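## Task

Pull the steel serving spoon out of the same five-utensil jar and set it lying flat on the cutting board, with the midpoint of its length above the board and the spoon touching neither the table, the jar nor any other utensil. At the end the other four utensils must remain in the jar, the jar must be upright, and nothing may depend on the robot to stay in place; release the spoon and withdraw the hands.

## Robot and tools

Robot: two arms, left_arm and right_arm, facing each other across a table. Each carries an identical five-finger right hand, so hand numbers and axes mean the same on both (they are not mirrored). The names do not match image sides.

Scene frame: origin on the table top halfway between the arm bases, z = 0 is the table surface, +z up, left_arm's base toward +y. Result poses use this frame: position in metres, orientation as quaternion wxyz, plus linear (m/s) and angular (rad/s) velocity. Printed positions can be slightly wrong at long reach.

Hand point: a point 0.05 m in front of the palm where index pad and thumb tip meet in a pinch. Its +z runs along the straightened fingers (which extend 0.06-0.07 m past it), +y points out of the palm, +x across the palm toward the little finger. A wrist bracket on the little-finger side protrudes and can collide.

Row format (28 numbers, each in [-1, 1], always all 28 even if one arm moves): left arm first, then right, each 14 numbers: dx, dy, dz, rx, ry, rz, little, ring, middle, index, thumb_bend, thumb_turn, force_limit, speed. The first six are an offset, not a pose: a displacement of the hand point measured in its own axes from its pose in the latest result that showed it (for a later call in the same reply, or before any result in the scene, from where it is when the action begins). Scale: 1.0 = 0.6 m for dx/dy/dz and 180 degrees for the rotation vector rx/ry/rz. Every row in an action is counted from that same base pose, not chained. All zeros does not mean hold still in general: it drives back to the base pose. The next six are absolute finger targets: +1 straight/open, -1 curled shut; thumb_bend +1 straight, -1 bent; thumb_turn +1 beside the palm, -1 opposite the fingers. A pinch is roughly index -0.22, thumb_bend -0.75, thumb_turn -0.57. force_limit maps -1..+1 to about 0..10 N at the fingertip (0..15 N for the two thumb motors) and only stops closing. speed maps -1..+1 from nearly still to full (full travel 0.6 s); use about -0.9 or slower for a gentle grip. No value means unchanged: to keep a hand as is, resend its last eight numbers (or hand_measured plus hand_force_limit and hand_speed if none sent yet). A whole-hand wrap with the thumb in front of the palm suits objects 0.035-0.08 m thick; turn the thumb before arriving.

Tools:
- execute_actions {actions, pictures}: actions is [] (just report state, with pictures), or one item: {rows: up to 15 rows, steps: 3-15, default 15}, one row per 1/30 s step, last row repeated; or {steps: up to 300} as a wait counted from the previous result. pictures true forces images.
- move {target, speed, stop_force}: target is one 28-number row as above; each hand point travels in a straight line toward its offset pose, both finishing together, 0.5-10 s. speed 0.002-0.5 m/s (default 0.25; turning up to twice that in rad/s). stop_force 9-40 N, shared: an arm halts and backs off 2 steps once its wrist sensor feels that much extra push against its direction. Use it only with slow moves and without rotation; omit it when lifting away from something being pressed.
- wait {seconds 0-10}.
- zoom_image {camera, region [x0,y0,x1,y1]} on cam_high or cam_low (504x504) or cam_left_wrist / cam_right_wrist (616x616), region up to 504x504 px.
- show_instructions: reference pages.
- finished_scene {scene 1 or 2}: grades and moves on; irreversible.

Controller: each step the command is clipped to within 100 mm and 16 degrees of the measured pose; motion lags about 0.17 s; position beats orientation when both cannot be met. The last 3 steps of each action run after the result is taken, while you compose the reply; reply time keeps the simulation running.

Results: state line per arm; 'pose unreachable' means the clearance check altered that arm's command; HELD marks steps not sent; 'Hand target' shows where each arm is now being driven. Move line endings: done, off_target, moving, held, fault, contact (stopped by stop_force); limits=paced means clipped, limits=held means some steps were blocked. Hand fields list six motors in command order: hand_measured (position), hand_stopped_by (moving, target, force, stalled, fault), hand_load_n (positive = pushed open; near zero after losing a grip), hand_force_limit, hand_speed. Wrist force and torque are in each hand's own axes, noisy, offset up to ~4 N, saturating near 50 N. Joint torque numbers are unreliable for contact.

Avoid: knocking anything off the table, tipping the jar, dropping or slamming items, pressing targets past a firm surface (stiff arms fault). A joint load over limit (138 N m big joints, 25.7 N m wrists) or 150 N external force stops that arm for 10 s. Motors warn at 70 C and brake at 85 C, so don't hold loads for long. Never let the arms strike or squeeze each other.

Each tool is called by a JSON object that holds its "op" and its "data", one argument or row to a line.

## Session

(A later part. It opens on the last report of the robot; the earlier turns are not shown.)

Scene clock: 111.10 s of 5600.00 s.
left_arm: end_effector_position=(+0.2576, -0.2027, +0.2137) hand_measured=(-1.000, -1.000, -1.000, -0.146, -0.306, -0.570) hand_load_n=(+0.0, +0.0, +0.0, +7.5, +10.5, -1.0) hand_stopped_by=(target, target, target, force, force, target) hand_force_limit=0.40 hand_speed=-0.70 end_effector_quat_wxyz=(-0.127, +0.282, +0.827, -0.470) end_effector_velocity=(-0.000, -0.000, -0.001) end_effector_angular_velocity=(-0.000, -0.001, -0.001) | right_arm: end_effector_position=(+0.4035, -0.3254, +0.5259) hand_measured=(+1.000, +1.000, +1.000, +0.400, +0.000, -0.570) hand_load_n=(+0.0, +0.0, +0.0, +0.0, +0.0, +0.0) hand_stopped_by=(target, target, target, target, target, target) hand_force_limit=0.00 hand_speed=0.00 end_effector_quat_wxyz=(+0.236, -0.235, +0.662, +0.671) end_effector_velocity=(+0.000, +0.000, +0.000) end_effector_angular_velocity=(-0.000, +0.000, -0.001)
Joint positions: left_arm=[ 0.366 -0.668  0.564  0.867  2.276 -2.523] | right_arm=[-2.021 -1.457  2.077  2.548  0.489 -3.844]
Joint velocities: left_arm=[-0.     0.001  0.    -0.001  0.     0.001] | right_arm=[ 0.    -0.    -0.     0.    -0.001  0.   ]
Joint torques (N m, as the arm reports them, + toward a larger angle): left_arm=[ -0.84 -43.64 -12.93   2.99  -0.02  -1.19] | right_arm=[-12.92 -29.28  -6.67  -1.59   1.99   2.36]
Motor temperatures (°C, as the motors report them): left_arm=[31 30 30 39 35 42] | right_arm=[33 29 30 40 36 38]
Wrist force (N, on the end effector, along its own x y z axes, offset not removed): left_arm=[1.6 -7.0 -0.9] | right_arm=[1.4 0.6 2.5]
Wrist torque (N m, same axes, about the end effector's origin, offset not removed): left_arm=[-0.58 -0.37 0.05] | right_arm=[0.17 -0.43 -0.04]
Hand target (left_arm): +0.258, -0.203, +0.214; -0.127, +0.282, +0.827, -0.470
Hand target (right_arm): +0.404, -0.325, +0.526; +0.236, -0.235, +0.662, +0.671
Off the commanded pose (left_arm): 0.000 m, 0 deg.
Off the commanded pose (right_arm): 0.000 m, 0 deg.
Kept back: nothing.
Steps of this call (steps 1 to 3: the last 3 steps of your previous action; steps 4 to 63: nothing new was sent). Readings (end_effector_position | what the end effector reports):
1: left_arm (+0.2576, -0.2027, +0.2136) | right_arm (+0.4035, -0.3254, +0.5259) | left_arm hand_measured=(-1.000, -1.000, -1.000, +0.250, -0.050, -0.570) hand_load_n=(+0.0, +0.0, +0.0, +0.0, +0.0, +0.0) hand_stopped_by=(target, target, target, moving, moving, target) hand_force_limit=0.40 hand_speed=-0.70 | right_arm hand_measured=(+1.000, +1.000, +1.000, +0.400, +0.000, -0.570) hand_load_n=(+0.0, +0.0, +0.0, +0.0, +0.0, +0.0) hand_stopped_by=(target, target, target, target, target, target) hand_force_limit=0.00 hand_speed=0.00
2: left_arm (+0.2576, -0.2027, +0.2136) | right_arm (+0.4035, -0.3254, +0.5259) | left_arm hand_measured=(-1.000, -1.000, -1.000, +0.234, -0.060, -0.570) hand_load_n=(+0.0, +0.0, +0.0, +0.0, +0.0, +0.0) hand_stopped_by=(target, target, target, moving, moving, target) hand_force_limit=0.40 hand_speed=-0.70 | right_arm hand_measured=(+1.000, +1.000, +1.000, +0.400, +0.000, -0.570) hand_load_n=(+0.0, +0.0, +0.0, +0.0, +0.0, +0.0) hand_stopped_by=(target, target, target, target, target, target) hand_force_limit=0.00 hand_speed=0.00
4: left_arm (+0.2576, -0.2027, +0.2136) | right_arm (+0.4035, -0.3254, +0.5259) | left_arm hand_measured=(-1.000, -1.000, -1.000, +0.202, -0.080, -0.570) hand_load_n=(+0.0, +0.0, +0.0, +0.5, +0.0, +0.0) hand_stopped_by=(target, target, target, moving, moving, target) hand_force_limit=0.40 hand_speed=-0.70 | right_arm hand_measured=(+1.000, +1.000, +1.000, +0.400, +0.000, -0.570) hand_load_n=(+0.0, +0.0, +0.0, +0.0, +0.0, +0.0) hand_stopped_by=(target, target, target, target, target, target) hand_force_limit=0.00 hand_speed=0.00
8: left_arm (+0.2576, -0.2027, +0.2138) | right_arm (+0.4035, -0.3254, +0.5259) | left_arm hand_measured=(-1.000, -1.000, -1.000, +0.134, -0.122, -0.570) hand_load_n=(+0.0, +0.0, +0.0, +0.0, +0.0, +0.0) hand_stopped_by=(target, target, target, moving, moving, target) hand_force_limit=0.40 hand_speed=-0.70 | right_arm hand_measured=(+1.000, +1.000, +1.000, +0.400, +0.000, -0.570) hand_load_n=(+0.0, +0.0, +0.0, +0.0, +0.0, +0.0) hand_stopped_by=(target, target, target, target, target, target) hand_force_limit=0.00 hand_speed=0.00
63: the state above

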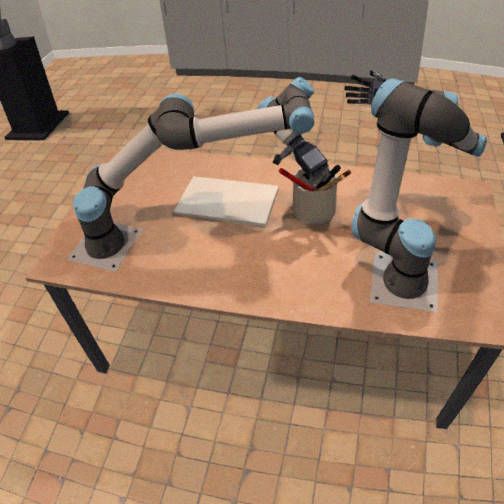

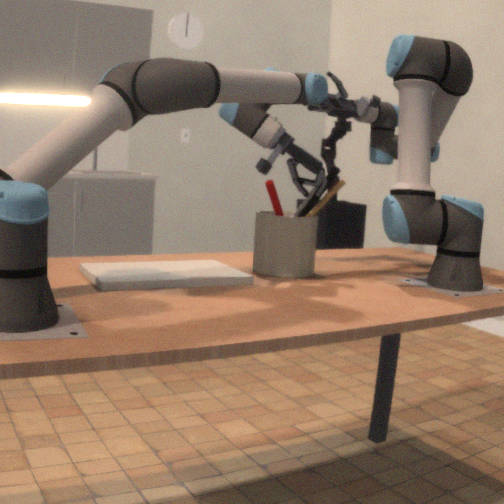

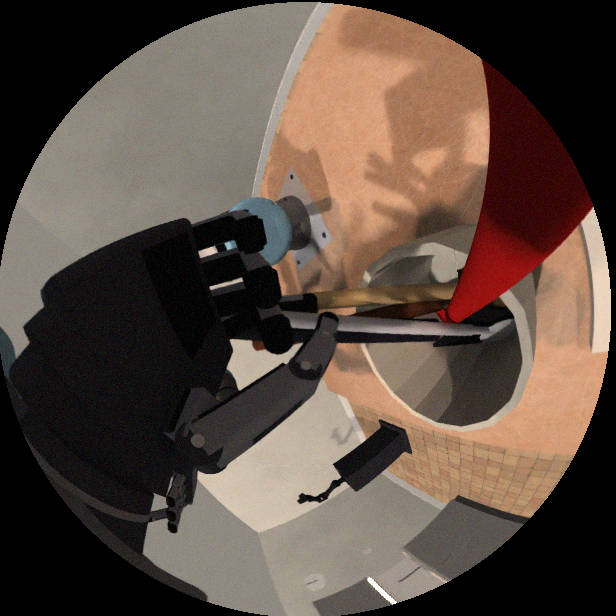

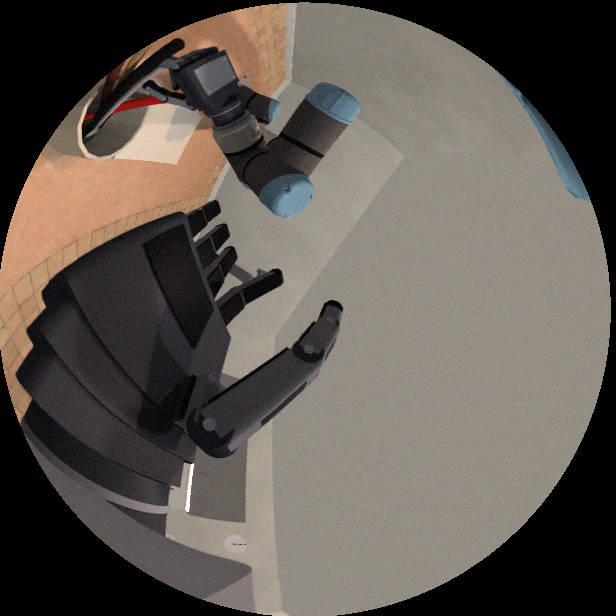

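{"op": "move", "data": {
  "target": [0,-0.072,-0.042,0,0,0,-1,-1,-1,-0.45,-0.9,-0.57,0.5,-0.7,0,0,0,0,0,0,1,1,1,0.4,0,-0.57,0,0],
  "speed": 0.03
}}

Scene clock: 113.47 s of 5600.00 s.
left_arm: end_effector_position=(+0.2547, -0.2021, +0.2633) hand_measured=(-1.000, -1.000, -1.000, -0.146, -0.306, -0.570) hand_load_n=(+0.0, +0.0, +0.0, +3.5, +4.0, +0.0) hand_stopped_by=(target, target, target, force, force, target) hand_force_limit=0.50 hand_speed=-0.70 end_effector_quat_wxyz=(-0.127, +0.282, +0.827, -0.470) end_effector_velocity=(+0.000, -0.000, +0.002) end_effector_angular_velocity=(+0.001, -0.003, -0.002) | right_arm: end_effector_position=(+0.4035, -0.3254, +0.5259) hand_measured=(+1.000, +1.000, +1.000, +0.400, +0.000, -0.570) hand_load_n=(+0.0, +0.0, +0.0, +0.0, +0.0, +0.0) hand_stopped_by=(target, target, target, target, target, target) hand_force_limit=0.00 hand_speed=0.00 end_effector_quat_wxyz=(+0.236, -0.235, +0.662, +0.671) end_effector_velocity=(-0.000, -0.000, +0.000) end_effector_angular_velocity=(-0.000, +0.000, +0.000)
Joint positions: left_arm=[ 0.362 -0.631  0.364  1.027  2.272 -2.528] | right_arm=[-2.021 -1.457  2.077  2.548  0.489 -3.844]
Joint velocities: left_arm=[-0.     0.01  -0.025  0.018 -0.     0.004] | right_arm=[-0.001 -0.     0.     0.     0.001  0.   ]
Joint torques (N m, as the arm reports them, + toward a larger angle): left_arm=[ -7.77 -46.56 -29.72   2.75   0.65   2.22] | right_arm=[-12.67 -29.44  -7.36  -1.54   1.92   2.46]
Motor temperatures (°C, as the motors report them): left_arm=[31 30 30 39 35 42] | right_arm=[33 29 30 40 36 38]
Wrist force (N, on the end effector, along its own x y z axes, offset not removed): left_arm=[-0.5 0.7 0.7] | right_arm=[1.6 1.5 2.2]
Wrist torque (N m, same axes, about the end effector's origin, offset not removed): left_arm=[-0.09 -0.16 -0.02] | right_arm=[0.23 -0.43 0.09]
Hand target (left_arm): +0.255, -0.202, +0.264; -0.127, +0.282, +0.827, -0.470
Hand target (right_arm): +0.404, -0.325, +0.526; +0.236, -0.235, +0.662, +0.671
Off the commanded pose (left_arm): 0.000 m, 0 deg.
Off the commanded pose (right_arm): 0.000 m, 0 deg.
Kept back: nothing.
move: done

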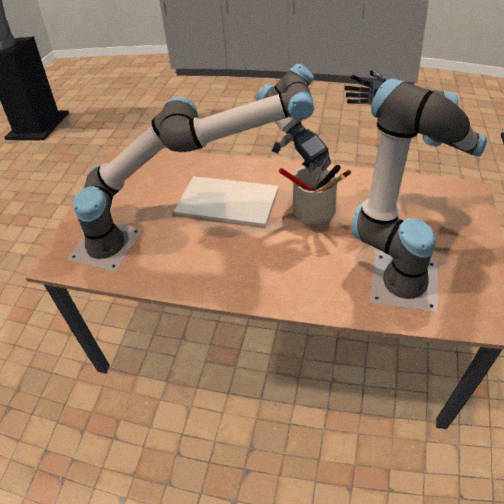

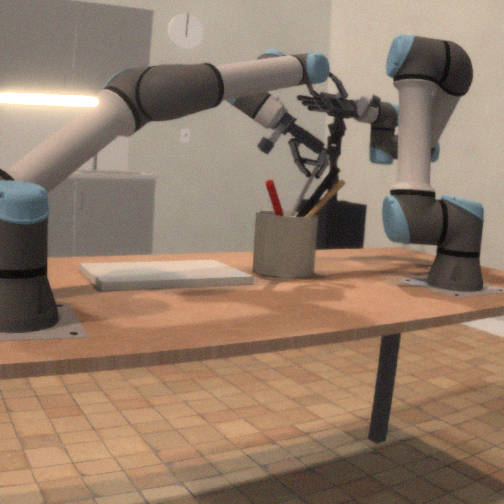

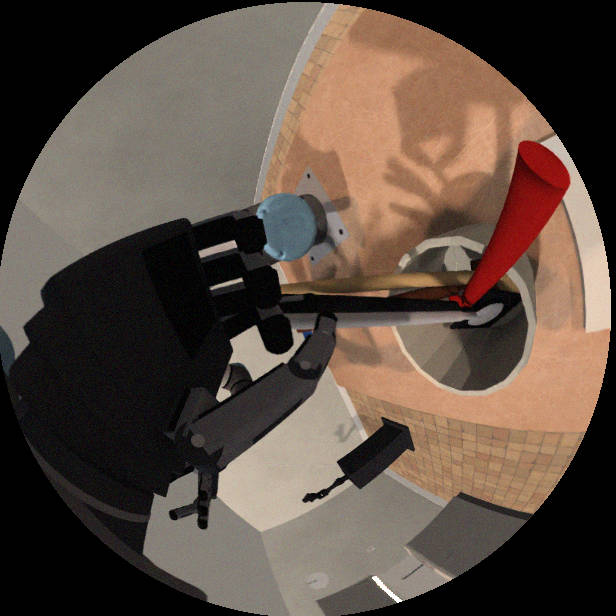

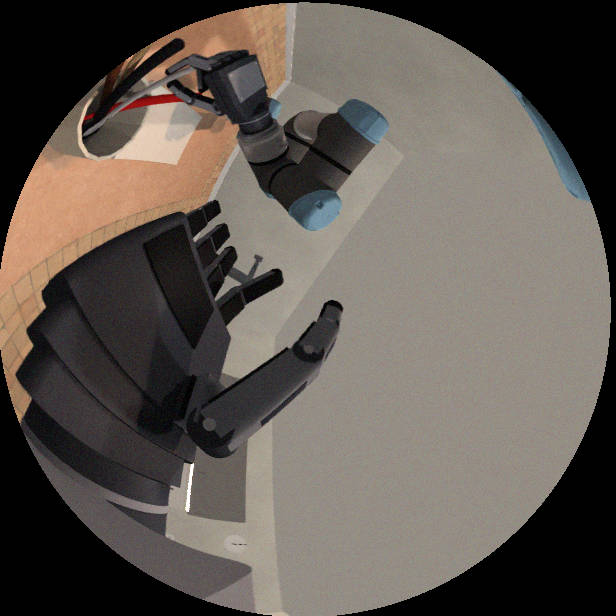

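{"op": "move", "data": {
  "target": [0.027,-0.042,-0.061,0,0,0,-1,-1,-1,-0.5,-0.95,-0.57,0.7,-0.7,0,0,0,0,0,0,1,1,1,0.4,0,-0.57,0,0],
  "speed": 0.025
}}

{"op": "move", "data": {
  "target": [0.027,-0.042,-0.061,0,0,0,-1,-1,-1,-0.5,-0.95,-0.57,0.7,-0.7,0,0,0,0,0,0,1,1,1,0.4,0,-0.57,0,0],
  "speed": 0.025
}}

Scene clock: 115.93 s of 5600.00 s.
left_arm: end_effector_position=(+0.2504, -0.1771, +0.3028) hand_measured=(-1.000, -1.000, -1.000, -0.168, -0.352, -0.570) hand_load_n=(+0.0, +0.0, +0.0, +10.0, +11.5, -0.5) hand_stopped_by=(target, target, target, force, force, target) hand_force_limit=0.70 hand_speed=-0.70 end_effector_quat_wxyz=(-0.127, +0.282, +0.827, -0.470) end_effector_velocity=(-0.001, +0.002, +0.003) end_effector_angular_velocity=(-0.001, +0.001, -0.001) | right_arm: end_effector_position=(+0.4035, -0.3254, +0.5259) hand_measured=(+1.000, +1.000, +1.000, +0.400, +0.000, -0.570) hand_load_n=(+0.0, +0.0, +0.0, +0.0, +0.0, +0.0) hand_stopped_by=(target, target, target, target, target, target) hand_force_limit=0.00 hand_speed=0.00 end_effector_quat_wxyz=(+0.236, -0.235, +0.662, +0.671) end_effector_velocity=(-0.001, +0.000, +0.000) end_effector_angular_velocity=(-0.000, +0.001, +0.002)
Joint positions: left_arm=[ 0.366 -0.709  0.407  1.064  2.275 -2.524] | right_arm=[-2.021 -1.457  2.077  2.548  0.489 -3.844]
Joint velocities: left_arm=[-0.    -0.006  0.003  0.003  0.002 -0.   ] | right_arm=[ 0.    -0.001 -0.     0.     0.001  0.002]
Joint torques (N m, as the arm reports them, + toward a larger angle): left_arm=[  7.03 -67.11 -15.12   3.06   3.3    2.38] | right_arm=[-13.94 -29.28  -6.71  -1.33   1.98   2.58]
Motor temperatures (°C, as the motors report them): left_arm=[31 30 30 39 35 42] | right_arm=[33 29 30 40 36 38]
Wrist force (N, on the end effector, along its own x y z axes, offset not removed): left_arm=[0.2 1.8 1.8] | right_arm=[1.5 1.8 2.1]
Wrist torque (N m, same axes, about the end effector's origin, offset not removed): left_arm=[0.15 -0.34 0.05] | right_arm=[0.40 -0.42 0.20]
Hand target (left_arm): +0.250, -0.177, +0.303; -0.127, +0.282, +0.827, -0.470
Hand target (right_arm): +0.404, -0.325, +0.526; +0.236, -0.235, +0.662, +0.671
Off the commanded pose (left_arm): 0.000 m, 0 deg.
Off the commanded pose (right_arm): 0.000 m, 0 deg.
Kept back: nothing.
move: done

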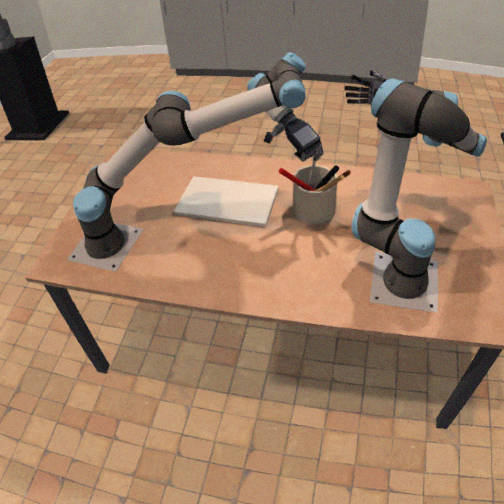

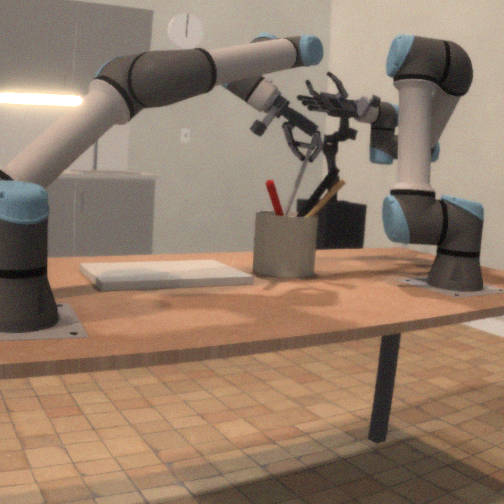

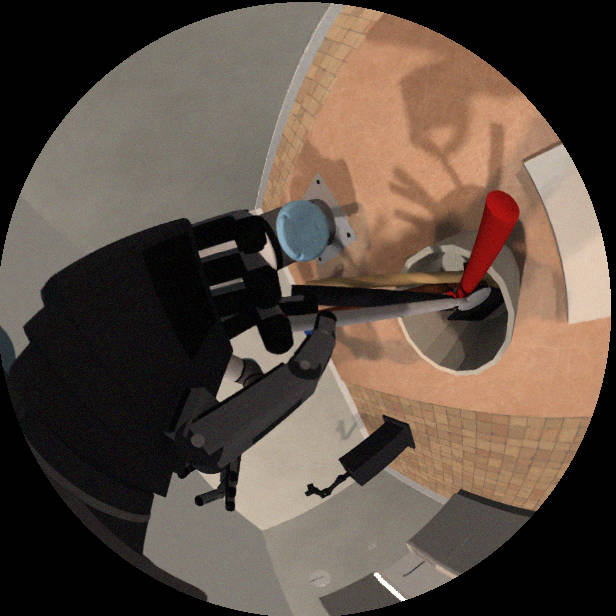

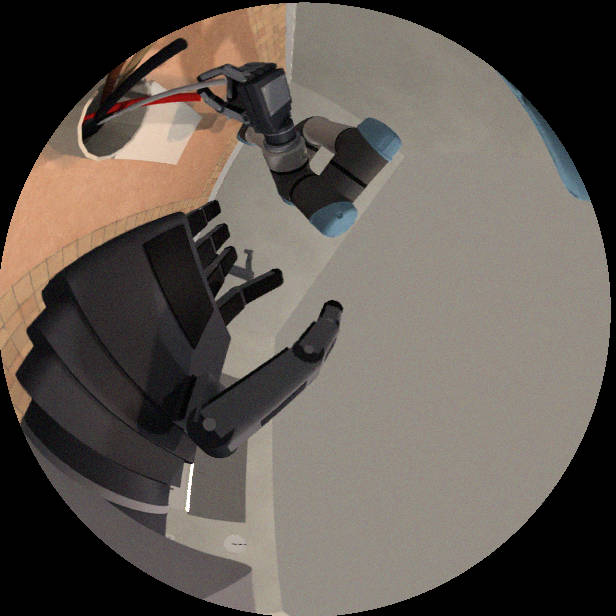

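Scene clock: 118.20 s of 5600.00 s.
left_arm: end_effector_position=(+0.2461, -0.1521, +0.3423) hand_measured=(-1.000, -1.000, -1.000, -0.168, -0.352, -0.570) hand_load_n=(+0.0, +0.0, +0.0, +9.0, +11.0, -0.5) hand_stopped_by=(target, target, target, force, force, target) hand_force_limit=0.70 hand_speed=-0.70 end_effector_quat_wxyz=(-0.127, +0.282, +0.827, -0.470) end_effector_velocity=(+0.000, +0.002, +0.003) end_effector_angular_velocity=(-0.001, +0.000, +0.002) | right_arm: end_effector_position=(+0.4035, -0.3254, +0.5259) hand_measured=(+1.000, +1.000, +1.000, +0.400, +0.000, -0.570) hand_load_n=(+0.0, +0.0, +0.0, +0.0, +0.0, +0.0) hand_stopped_by=(target, target, target, target, target, target) hand_force_limit=0.00 hand_speed=0.00 end_effector_quat_wxyz=(+0.236, -0.235, +0.662, +0.671) end_effector_velocity=(+0.000, -0.001, +0.000) end_effector_angular_velocity=(-0.000, -0.001, -0.002)
Joint positions: left_arm=[ 0.37  -0.771  0.415  1.12   2.278 -2.52 ] | right_arm=[-2.021 -1.457  2.077  2.548  0.489 -3.844]
Joint velocities: left_arm=[ 0.001 -0.004 -0.     0.003 -0.001 -0.001] | right_arm=[-0.003 -0.001  0.     0.     0.    -0.   ]
Joint torques (N m, as the arm reports them, + toward a larger angle): left_arm=[  6.27 -65.28 -28.56   3.24   3.3    2.33] | right_arm=[-13.99 -30.05  -7.12  -1.41   2.01   2.5 ]
Motor temperatures (°C, as the motors report them): left_arm=[31 30 30 39 35 42] | right_arm=[33 29 30 40 36 38]
Wrist force (N, on the end effector, along its own x y z axes, offset not removed): left_arm=[-0.5 0.2 1.6] | right_arm=[1.8 0.5 3.3]
Wrist torque (N m, same axes, about the end effector's origin, offset not removed): left_arm=[-0.17 -0.20 0.06] | right_arm=[0.08 -0.61 0.03]
Hand target (left_arm): +0.246, -0.152, +0.343; -0.127, +0.282, +0.827, -0.470
Hand target (right_arm): +0.404, -0.325, +0.526; +0.236, -0.235, +0.662, +0.671
Off the commanded pose (left_arm): 0.000 m, 0 deg.
Off the commanded pose (right_arm): 0.000 m, 0 deg.
Kept back: nothing.
move: done

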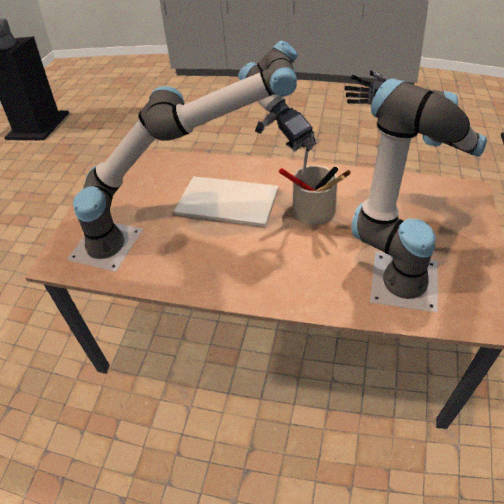

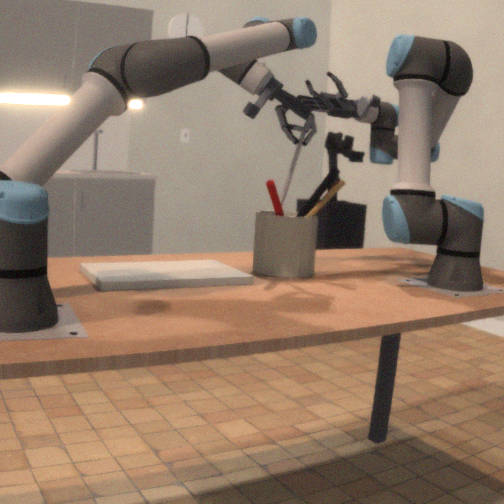

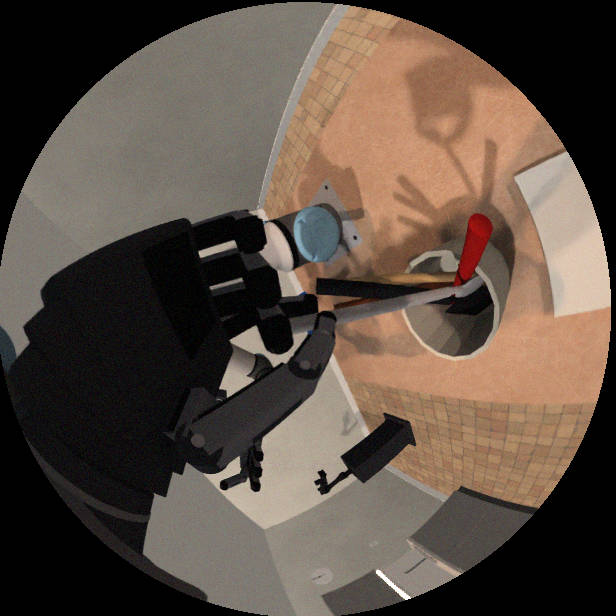

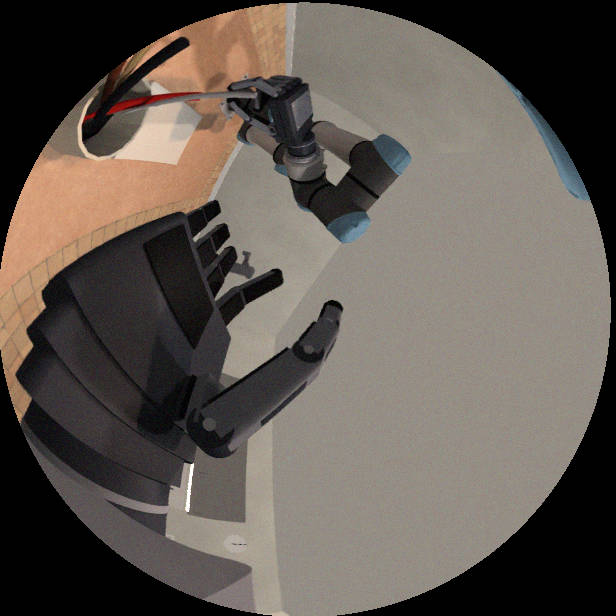

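Working. Continue.

{"op": "move", "data": {
  "target": [0.027,-0.042,-0.061,0,0,0,-1,-1,-1,-0.5,-0.95,-0.57,0.7,-0.7,0,0,0,0,0,0,1,1,1,0.4,0,-0.57,0,0],
  "speed": 0.025
}}

{"op": "move", "data": {
  "target": [0.027,-0.042,-0.061,0,0,0,-1,-1,-1,-0.5,-0.95,-0.57,0.7,-0.7,0,0,0,0,0,0,1,1,1,0.4,0,-0.57,0,0],
  "speed": 0.025
}}

Scene clock: 120.67 s of 5600.00 s.
left_arm: end_effector_position=(+0.2417, -0.1271, +0.3818) hand_measured=(-1.000, -1.000, -1.000, -0.168, -0.352, -0.570) hand_load_n=(+0.0, +0.0, +0.0, +8.5, +11.5, -0.5) hand_stopped_by=(target, target, target, force, force, target) hand_force_limit=0.70 hand_speed=-0.70 end_effector_quat_wxyz=(-0.127, +0.282, +0.827, -0.470) end_effector_velocity=(+0.001, +0.002, +0.001) end_effector_angular_velocity=(+0.002, +0.000, +0.002) | right_arm: end_effector_position=(+0.4035, -0.3254, +0.5259) hand_measured=(+1.000, +1.000, +1.000, +0.400, +0.000, -0.570) hand_load_n=(+0.0, +0.0, +0.0, +0.0, +0.0, +0.0) hand_stopped_by=(target, target, target, target, target, target) hand_force_limit=0.00 hand_speed=0.00 end_effector_quat_wxyz=(+0.236, -0.235, +0.662, +0.671) end_effector_velocity=(+0.000, -0.000, -0.000) end_effector_angular_velocity=(+0.000, +0.000, -0.000)
Joint positions: left_arm=[ 0.375 -0.817  0.39   1.194  2.281 -2.516] | right_arm=[-2.021 -1.457  2.077  2.548  0.489 -3.844]
Joint velocities: left_arm=[ 0.001 -0.001 -0.003  0.006 -0.001 -0.   ] | right_arm=[-0.  0.  0. -0.  0. -0.]
Joint torques (N m, as the arm reports them, + toward a larger angle): left_arm=[  6.81 -63.58 -25.91   3.08   3.18   2.35] | right_arm=[-13.46 -30.41  -7.73  -1.23   1.97   2.48]
Motor temperatures (°C, as the motors report them): left_arm=[31 30 30 39 35 42] | right_arm=[33 29 30 40 36 38]
Wrist force (N, on the end effector, along its own x y z axes, offset not removed): left_arm=[0.0 0.4 1.4] | right_arm=[-0.7 0.4 2.2]
Wrist torque (N m, same axes, about the end effector's origin, offset not removed): left_arm=[-0.04 -0.27 0.05] | right_arm=[0.05 -0.12 -0.18]
Hand target (left_arm): +0.242, -0.127, +0.382; -0.127, +0.282, +0.827, -0.470
Hand target (right_arm): +0.404, -0.325, +0.526; +0.236, -0.235, +0.662, +0.671
Off the commanded pose (left_arm): 0.000 m, 0 deg.
Off the commanded pose (right_arm): 0.000 m, 0 deg.
Kept back: nothing.
move: done

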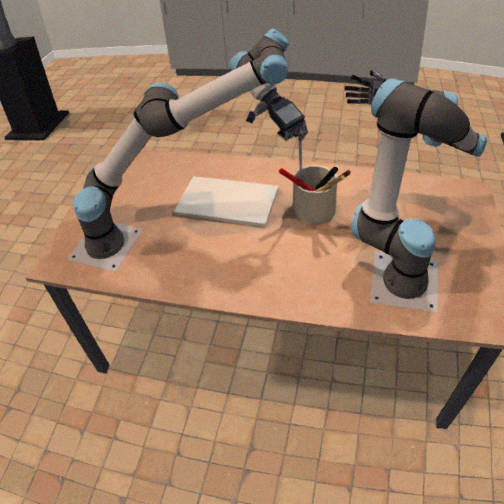

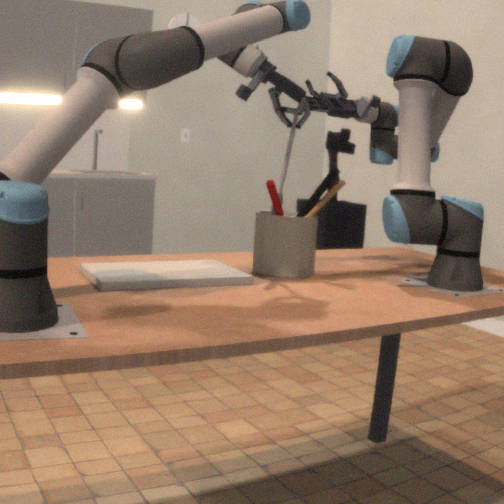

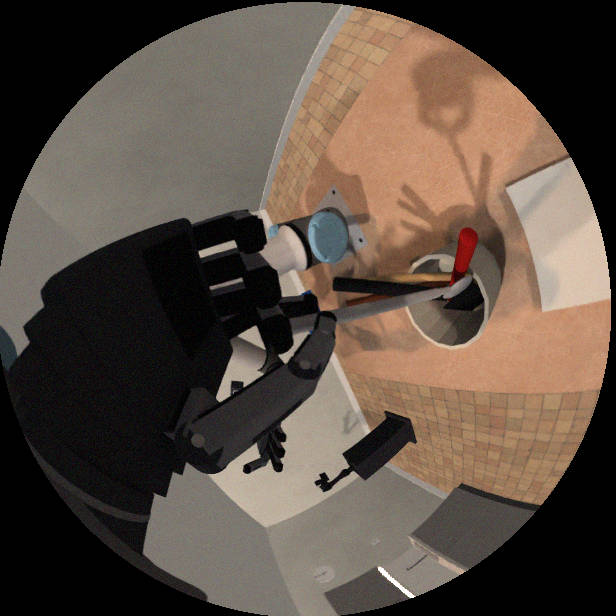

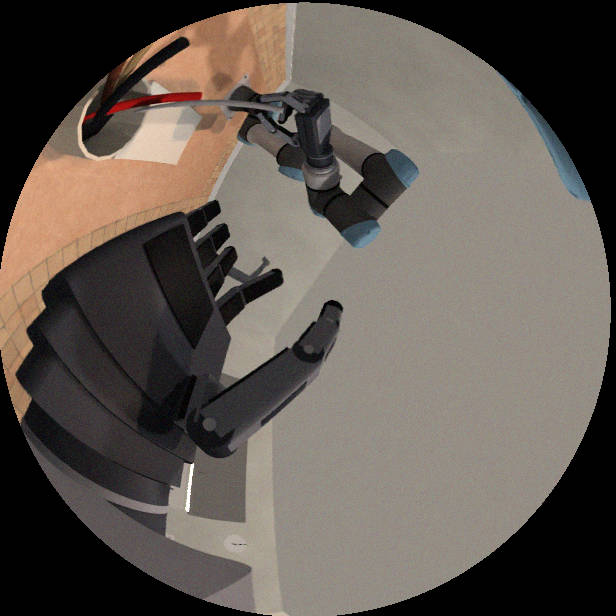

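Scene clock: 122.93 s of 5600.00 s.
left_arm: end_effector_position=(+0.2374, -0.1020, +0.4214) hand_measured=(-1.000, -1.000, -1.000, -0.168, -0.352, -0.570) hand_load_n=(+0.0, +0.0, +0.0, +9.5, +10.0, -0.5) hand_stopped_by=(target, target, target, force, force, target) hand_force_limit=0.70 hand_speed=-0.70 end_effector_quat_wxyz=(-0.127, +0.282, +0.827, -0.470) end_effector_velocity=(+0.000, +0.002, +0.002) end_effector_angular_velocity=(+0.002, +0.000, +0.000) | right_arm: end_effector_position=(+0.4035, -0.3254, +0.5259) hand_measured=(+1.000, +1.000, +1.000, +0.400, +0.000, -0.570) hand_load_n=(+0.0, +0.0, +0.0, +0.0, +0.0, +0.0) hand_stopped_by=(target, target, target, target, target, target) hand_force_limit=0.00 hand_speed=0.00 end_effector_quat_wxyz=(+0.236, -0.235, +0.662, +0.671) end_effector_velocity=(-0.000, +0.001, +0.000) end_effector_angular_velocity=(-0.000, -0.000, +0.001)
Joint positions: left_arm=[ 0.38  -0.843  0.325  1.288  2.285 -2.512] | right_arm=[-2.021 -1.457  2.077  2.548  0.489 -3.844]
Joint velocities: left_arm=[ 0.001  0.001 -0.007  0.009  0.     0.001] | right_arm=[ 0.002  0.    -0.    -0.    -0.     0.   ]
Joint torques (N m, as the arm reports them, + toward a larger angle): left_arm=[  7.56 -53.66 -26.98   2.87   3.28   2.4 ] | right_arm=[-12.93 -29.62  -7.5   -1.48   1.79   2.57]
Motor temperatures (°C, as the motors report them): left_arm=[31 30 30 39 35 42] | right_arm=[33 29 30 40 36 38]
Wrist force (N, on the end effector, along its own x y z axes, offset not removed): left_arm=[0.4 -1.4 1.9] | right_arm=[1.2 1.0 1.7]
Wrist torque (N m, same axes, about the end effector's origin, offset not removed): left_arm=[-0.31 -0.34 0.01] | right_arm=[0.27 -0.42 -0.02]
Hand target (left_arm): +0.237, -0.102, +0.422; -0.127, +0.282, +0.827, -0.470
Hand target (right_arm): +0.404, -0.325, +0.526; +0.236, -0.235, +0.662, +0.671
Off the commanded pose (left_arm): 0.000 m, 0 deg.
Off the commanded pose (right_arm): 0.000 m, 0 deg.
Kept back: nothing.
move: done

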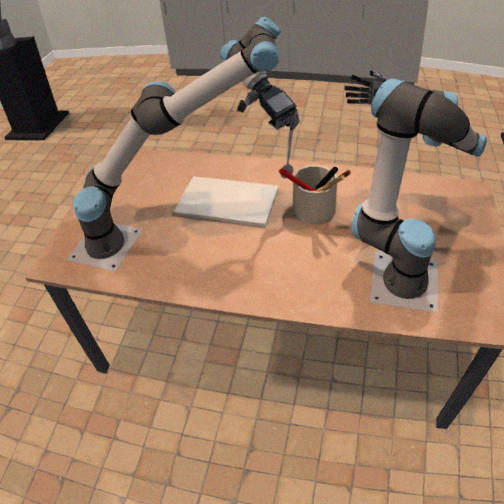

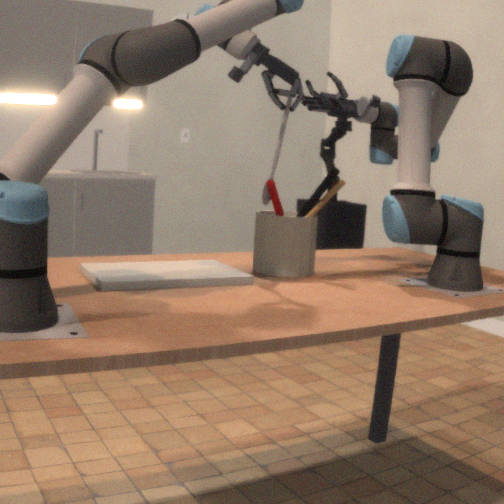

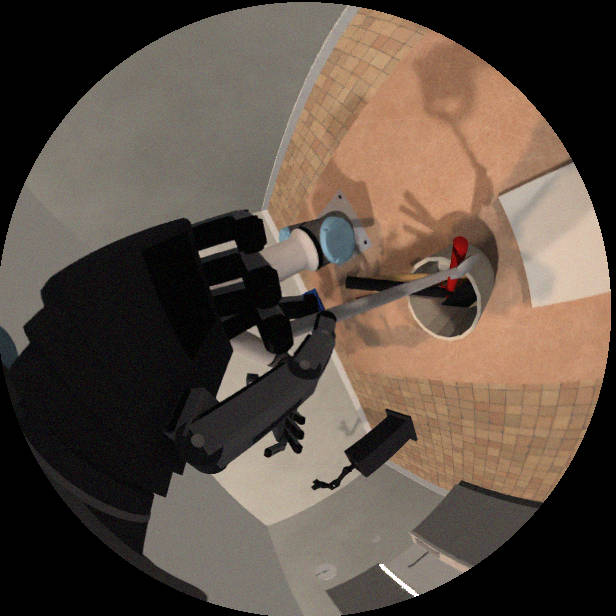

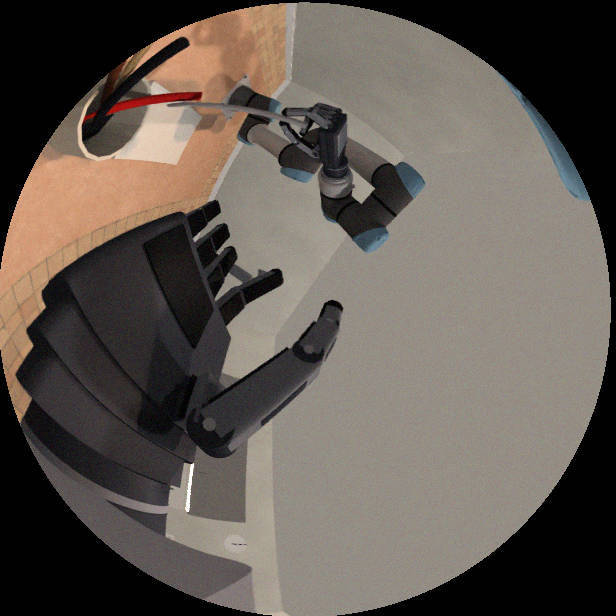

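{"op": "move", "data": {
  "target": [0.043,-0.032,-0.078,0,0,0,-1,-1,-1,-0.5,-0.95,-0.57,0.7,-0.7,0,0,0,0,0,0,1,1,1,0.4,0,-0.57,0,0],
  "speed": 0.03
}}

{"op": "move", "data": {
  "target": [0.086,-0.04,-0.12,0,0,0,-1,-1,-1,-0.5,-0.95,-0.57,0.7,-0.7,0,0,0,0,0,0,1,1,1,0.4,0,-0.57,0,0],
  "speed": 0.04
}}

Scene clock: 125.43 s of 5600.00 s.
left_arm: end_effector_position=(+0.2322, -0.0619, +0.4607) hand_measured=(-1.000, -1.000, -1.000, -0.168, -0.352, -0.570) hand_load_n=(+0.0, +0.0, +0.0, +9.5, +10.0, -0.5) hand_stopped_by=(target, target, target, force, force, target) hand_force_limit=0.70 hand_speed=-0.70 end_effector_quat_wxyz=(-0.127, +0.282, +0.827, -0.470) end_effector_velocity=(-0.001, +0.002, +0.002) end_effector_angular_velocity=(+0.001, +0.000, -0.001) | right_arm: end_effector_position=(+0.4035, -0.3254, +0.5259) hand_measured=(+1.000, +1.000, +1.000, +0.400, +0.000, -0.570) hand_load_n=(+0.0, +0.0, +0.0, +0.0, +0.0, +0.0) hand_stopped_by=(target, target, target, target, target, target) hand_force_limit=0.00 hand_speed=0.00 end_effector_quat_wxyz=(+0.236, -0.235, +0.662, +0.671) end_effector_velocity=(-0.000, +0.000, -0.000) end_effector_angular_velocity=(+0.000, +0.000, +0.002)
Joint positions: left_arm=[ 0.392 -0.929  0.364  1.342  2.294 -2.5  ] | right_arm=[-2.021 -1.457  2.077  2.548  0.489 -3.844]
Joint velocities: left_arm=[-0.    -0.004  0.001  0.003  0.001  0.   ] | right_arm=[ 0.001  0.     0.     0.     0.    -0.   ]
Joint torques (N m, as the arm reports them, + toward a larger angle): left_arm=[  7.54 -58.53 -12.1    2.85   3.25   2.37] | right_arm=[-12.8  -30.22  -7.1   -1.45   1.78   2.34]
Motor temperatures (°C, as the motors report them): left_arm=[31 30 30 39 35 42] | right_arm=[33 29 30 40 36 38]
Wrist force (N, on the end effector, along its own x y z axes, offset not removed): left_arm=[1.5 -0.3 2.7] | right_arm=[1.1 0.7 3.4]
Wrist torque (N m, same axes, about the end effector's origin, offset not removed): left_arm=[-0.31 -0.52 0.07] | right_arm=[0.03 -0.47 0.06]
Hand target (left_arm): +0.232, -0.062, +0.461; -0.127, +0.282, +0.827, -0.470
Hand target (right_arm): +0.404, -0.325, +0.526; +0.236, -0.235, +0.662, +0.671
Off the commanded pose (left_arm): 0.000 m, 0 deg.
Off the commanded pose (right_arm): 0.000 m, 0 deg.
Kept back: nothing.
move: done

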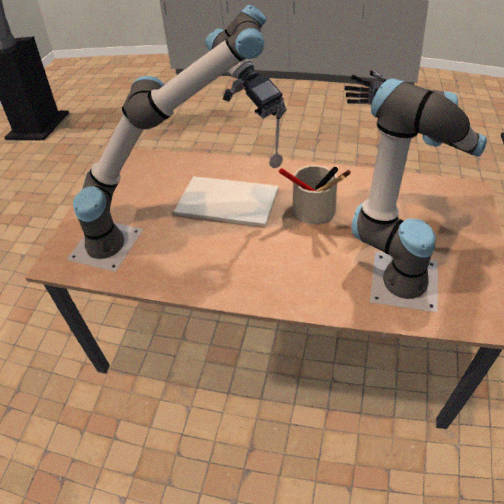

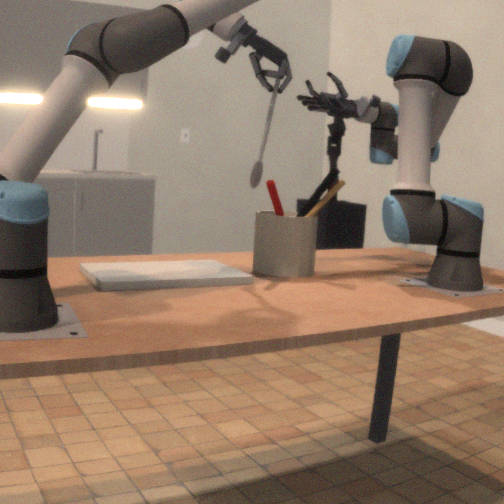

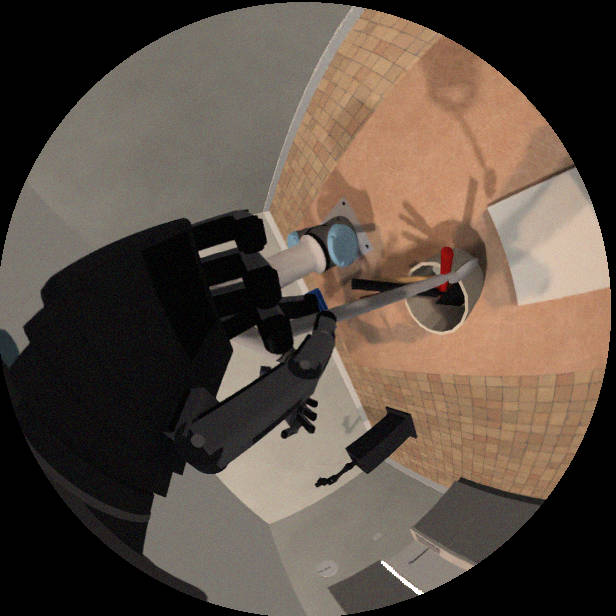

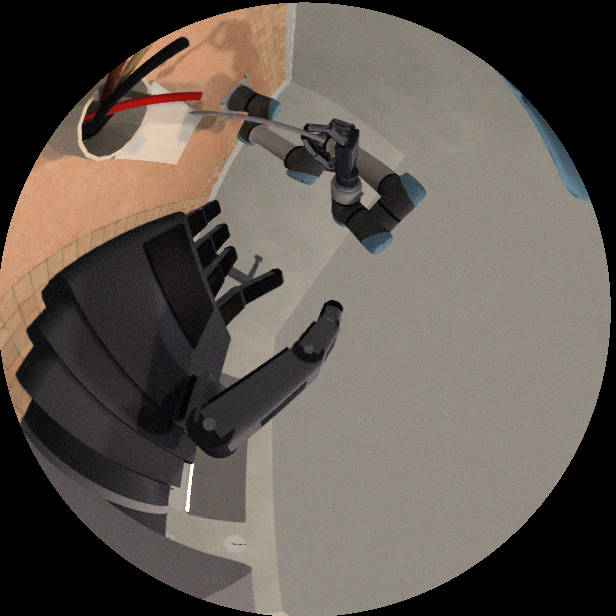

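Scene clock: 128.17 s of 5600.00 s.
left_arm: end_effector_position=(+0.2166, +0.0093, +0.5161) hand_measured=(-1.000, -1.000, -1.000, -0.168, -0.352, -0.570) hand_load_n=(+0.0, +0.0, +0.0, +9.5, +10.0, -1.0) hand_stopped_by=(target, target, target, force, force, target) hand_force_limit=0.70 hand_speed=-0.70 end_effector_quat_wxyz=(-0.127, +0.282, +0.827, -0.470) end_effector_velocity=(-0.000, +0.002, +0.001) end_effector_angular_velocity=(+0.000, +0.001, +0.000) | right_arm: end_effector_position=(+0.4035, -0.3254, +0.5259) hand_measured=(+1.000, +1.000, +1.000, +0.400, +0.000, -0.570) hand_load_n=(+0.0, +0.0, +0.0, +0.0, +0.0, +0.0) hand_stopped_by=(target, target, target, target, target, target) hand_force_limit=0.00 hand_speed=0.00 end_effector_quat_wxyz=(+0.236, -0.235, +0.662, +0.671) end_effector_velocity=(+0.000, -0.000, -0.000) end_effector_angular_velocity=(+0.000, +0.001, +0.000)
Joint positions: left_arm=[ 0.405 -1.09   0.468  1.408  2.303 -2.487] | right_arm=[-2.021 -1.457  2.077  2.548  0.489 -3.844]
Joint velocities: left_arm=[ 0.001 -0.003  0.001  0.002  0.001 -0.001] | right_arm=[ 0.     0.    -0.    -0.     0.     0.001]
Joint torques (N m, as the arm reports them, + toward a larger angle): left_arm=[  7.08 -50.53 -10.8    2.95   3.34   2.35] | right_arm=[-13.6  -30.2   -7.49  -1.48   1.87   2.43]
Motor temperatures (°C, as the motors report them): left_arm=[31 30 30 39 35 42] | right_arm=[33 29 30 40 36 38]
Wrist force (N, on the end effector, along its own x y z axes, offset not removed): left_arm=[0.4 0.6 0.9] | right_arm=[1.2 1.2 1.8]
Wrist torque (N m, same axes, about the end effector's origin, offset not removed): left_arm=[0.01 -0.27 0.02] | right_arm=[0.19 -0.45 0.01]
Hand target (left_arm): +0.217, +0.010, +0.516; -0.127, +0.282, +0.827, -0.470
Hand target (right_arm): +0.404, -0.325, +0.526; +0.236, -0.235, +0.662, +0.671
Off the commanded pose (left_arm): 0.000 m, 0 deg.
Off the commanded pose (right_arm): 0.000 m, 0 deg.
Kept back: nothing.
move: done

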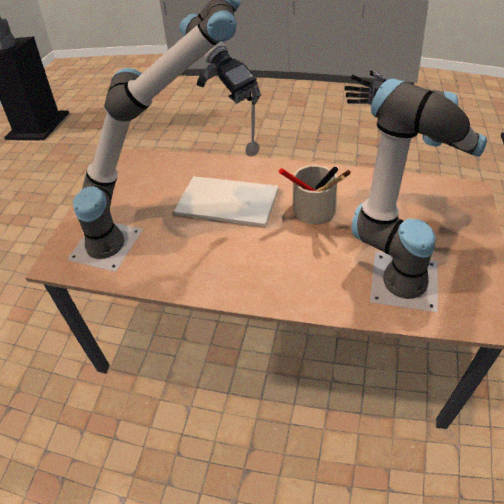

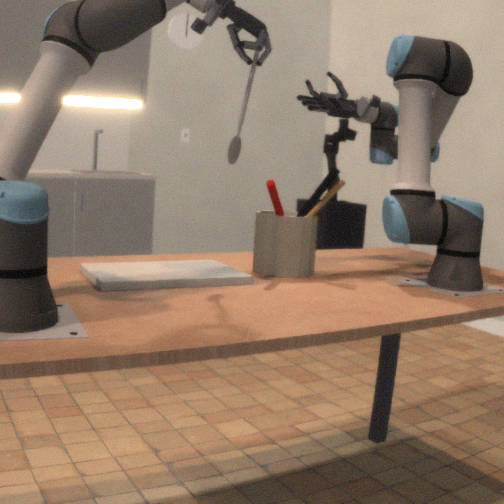

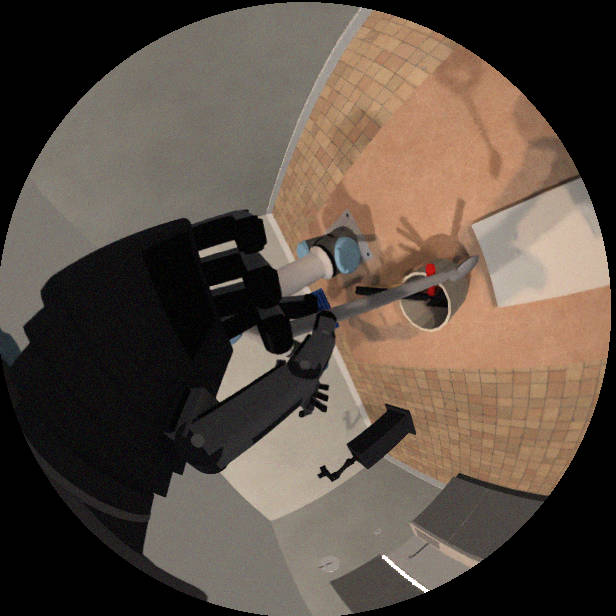

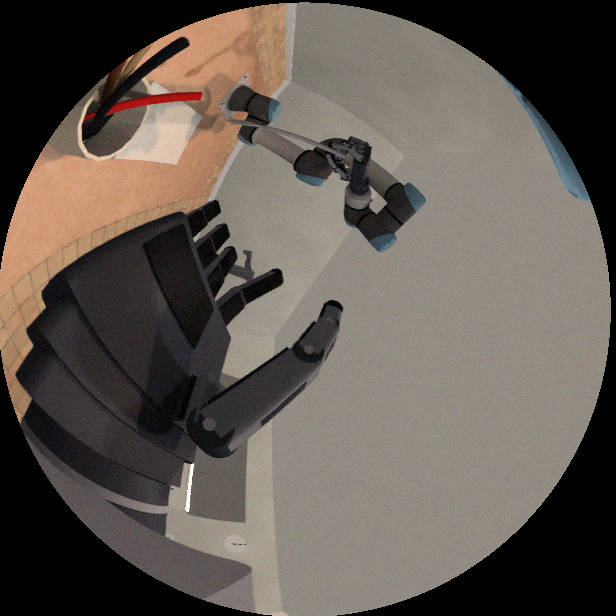

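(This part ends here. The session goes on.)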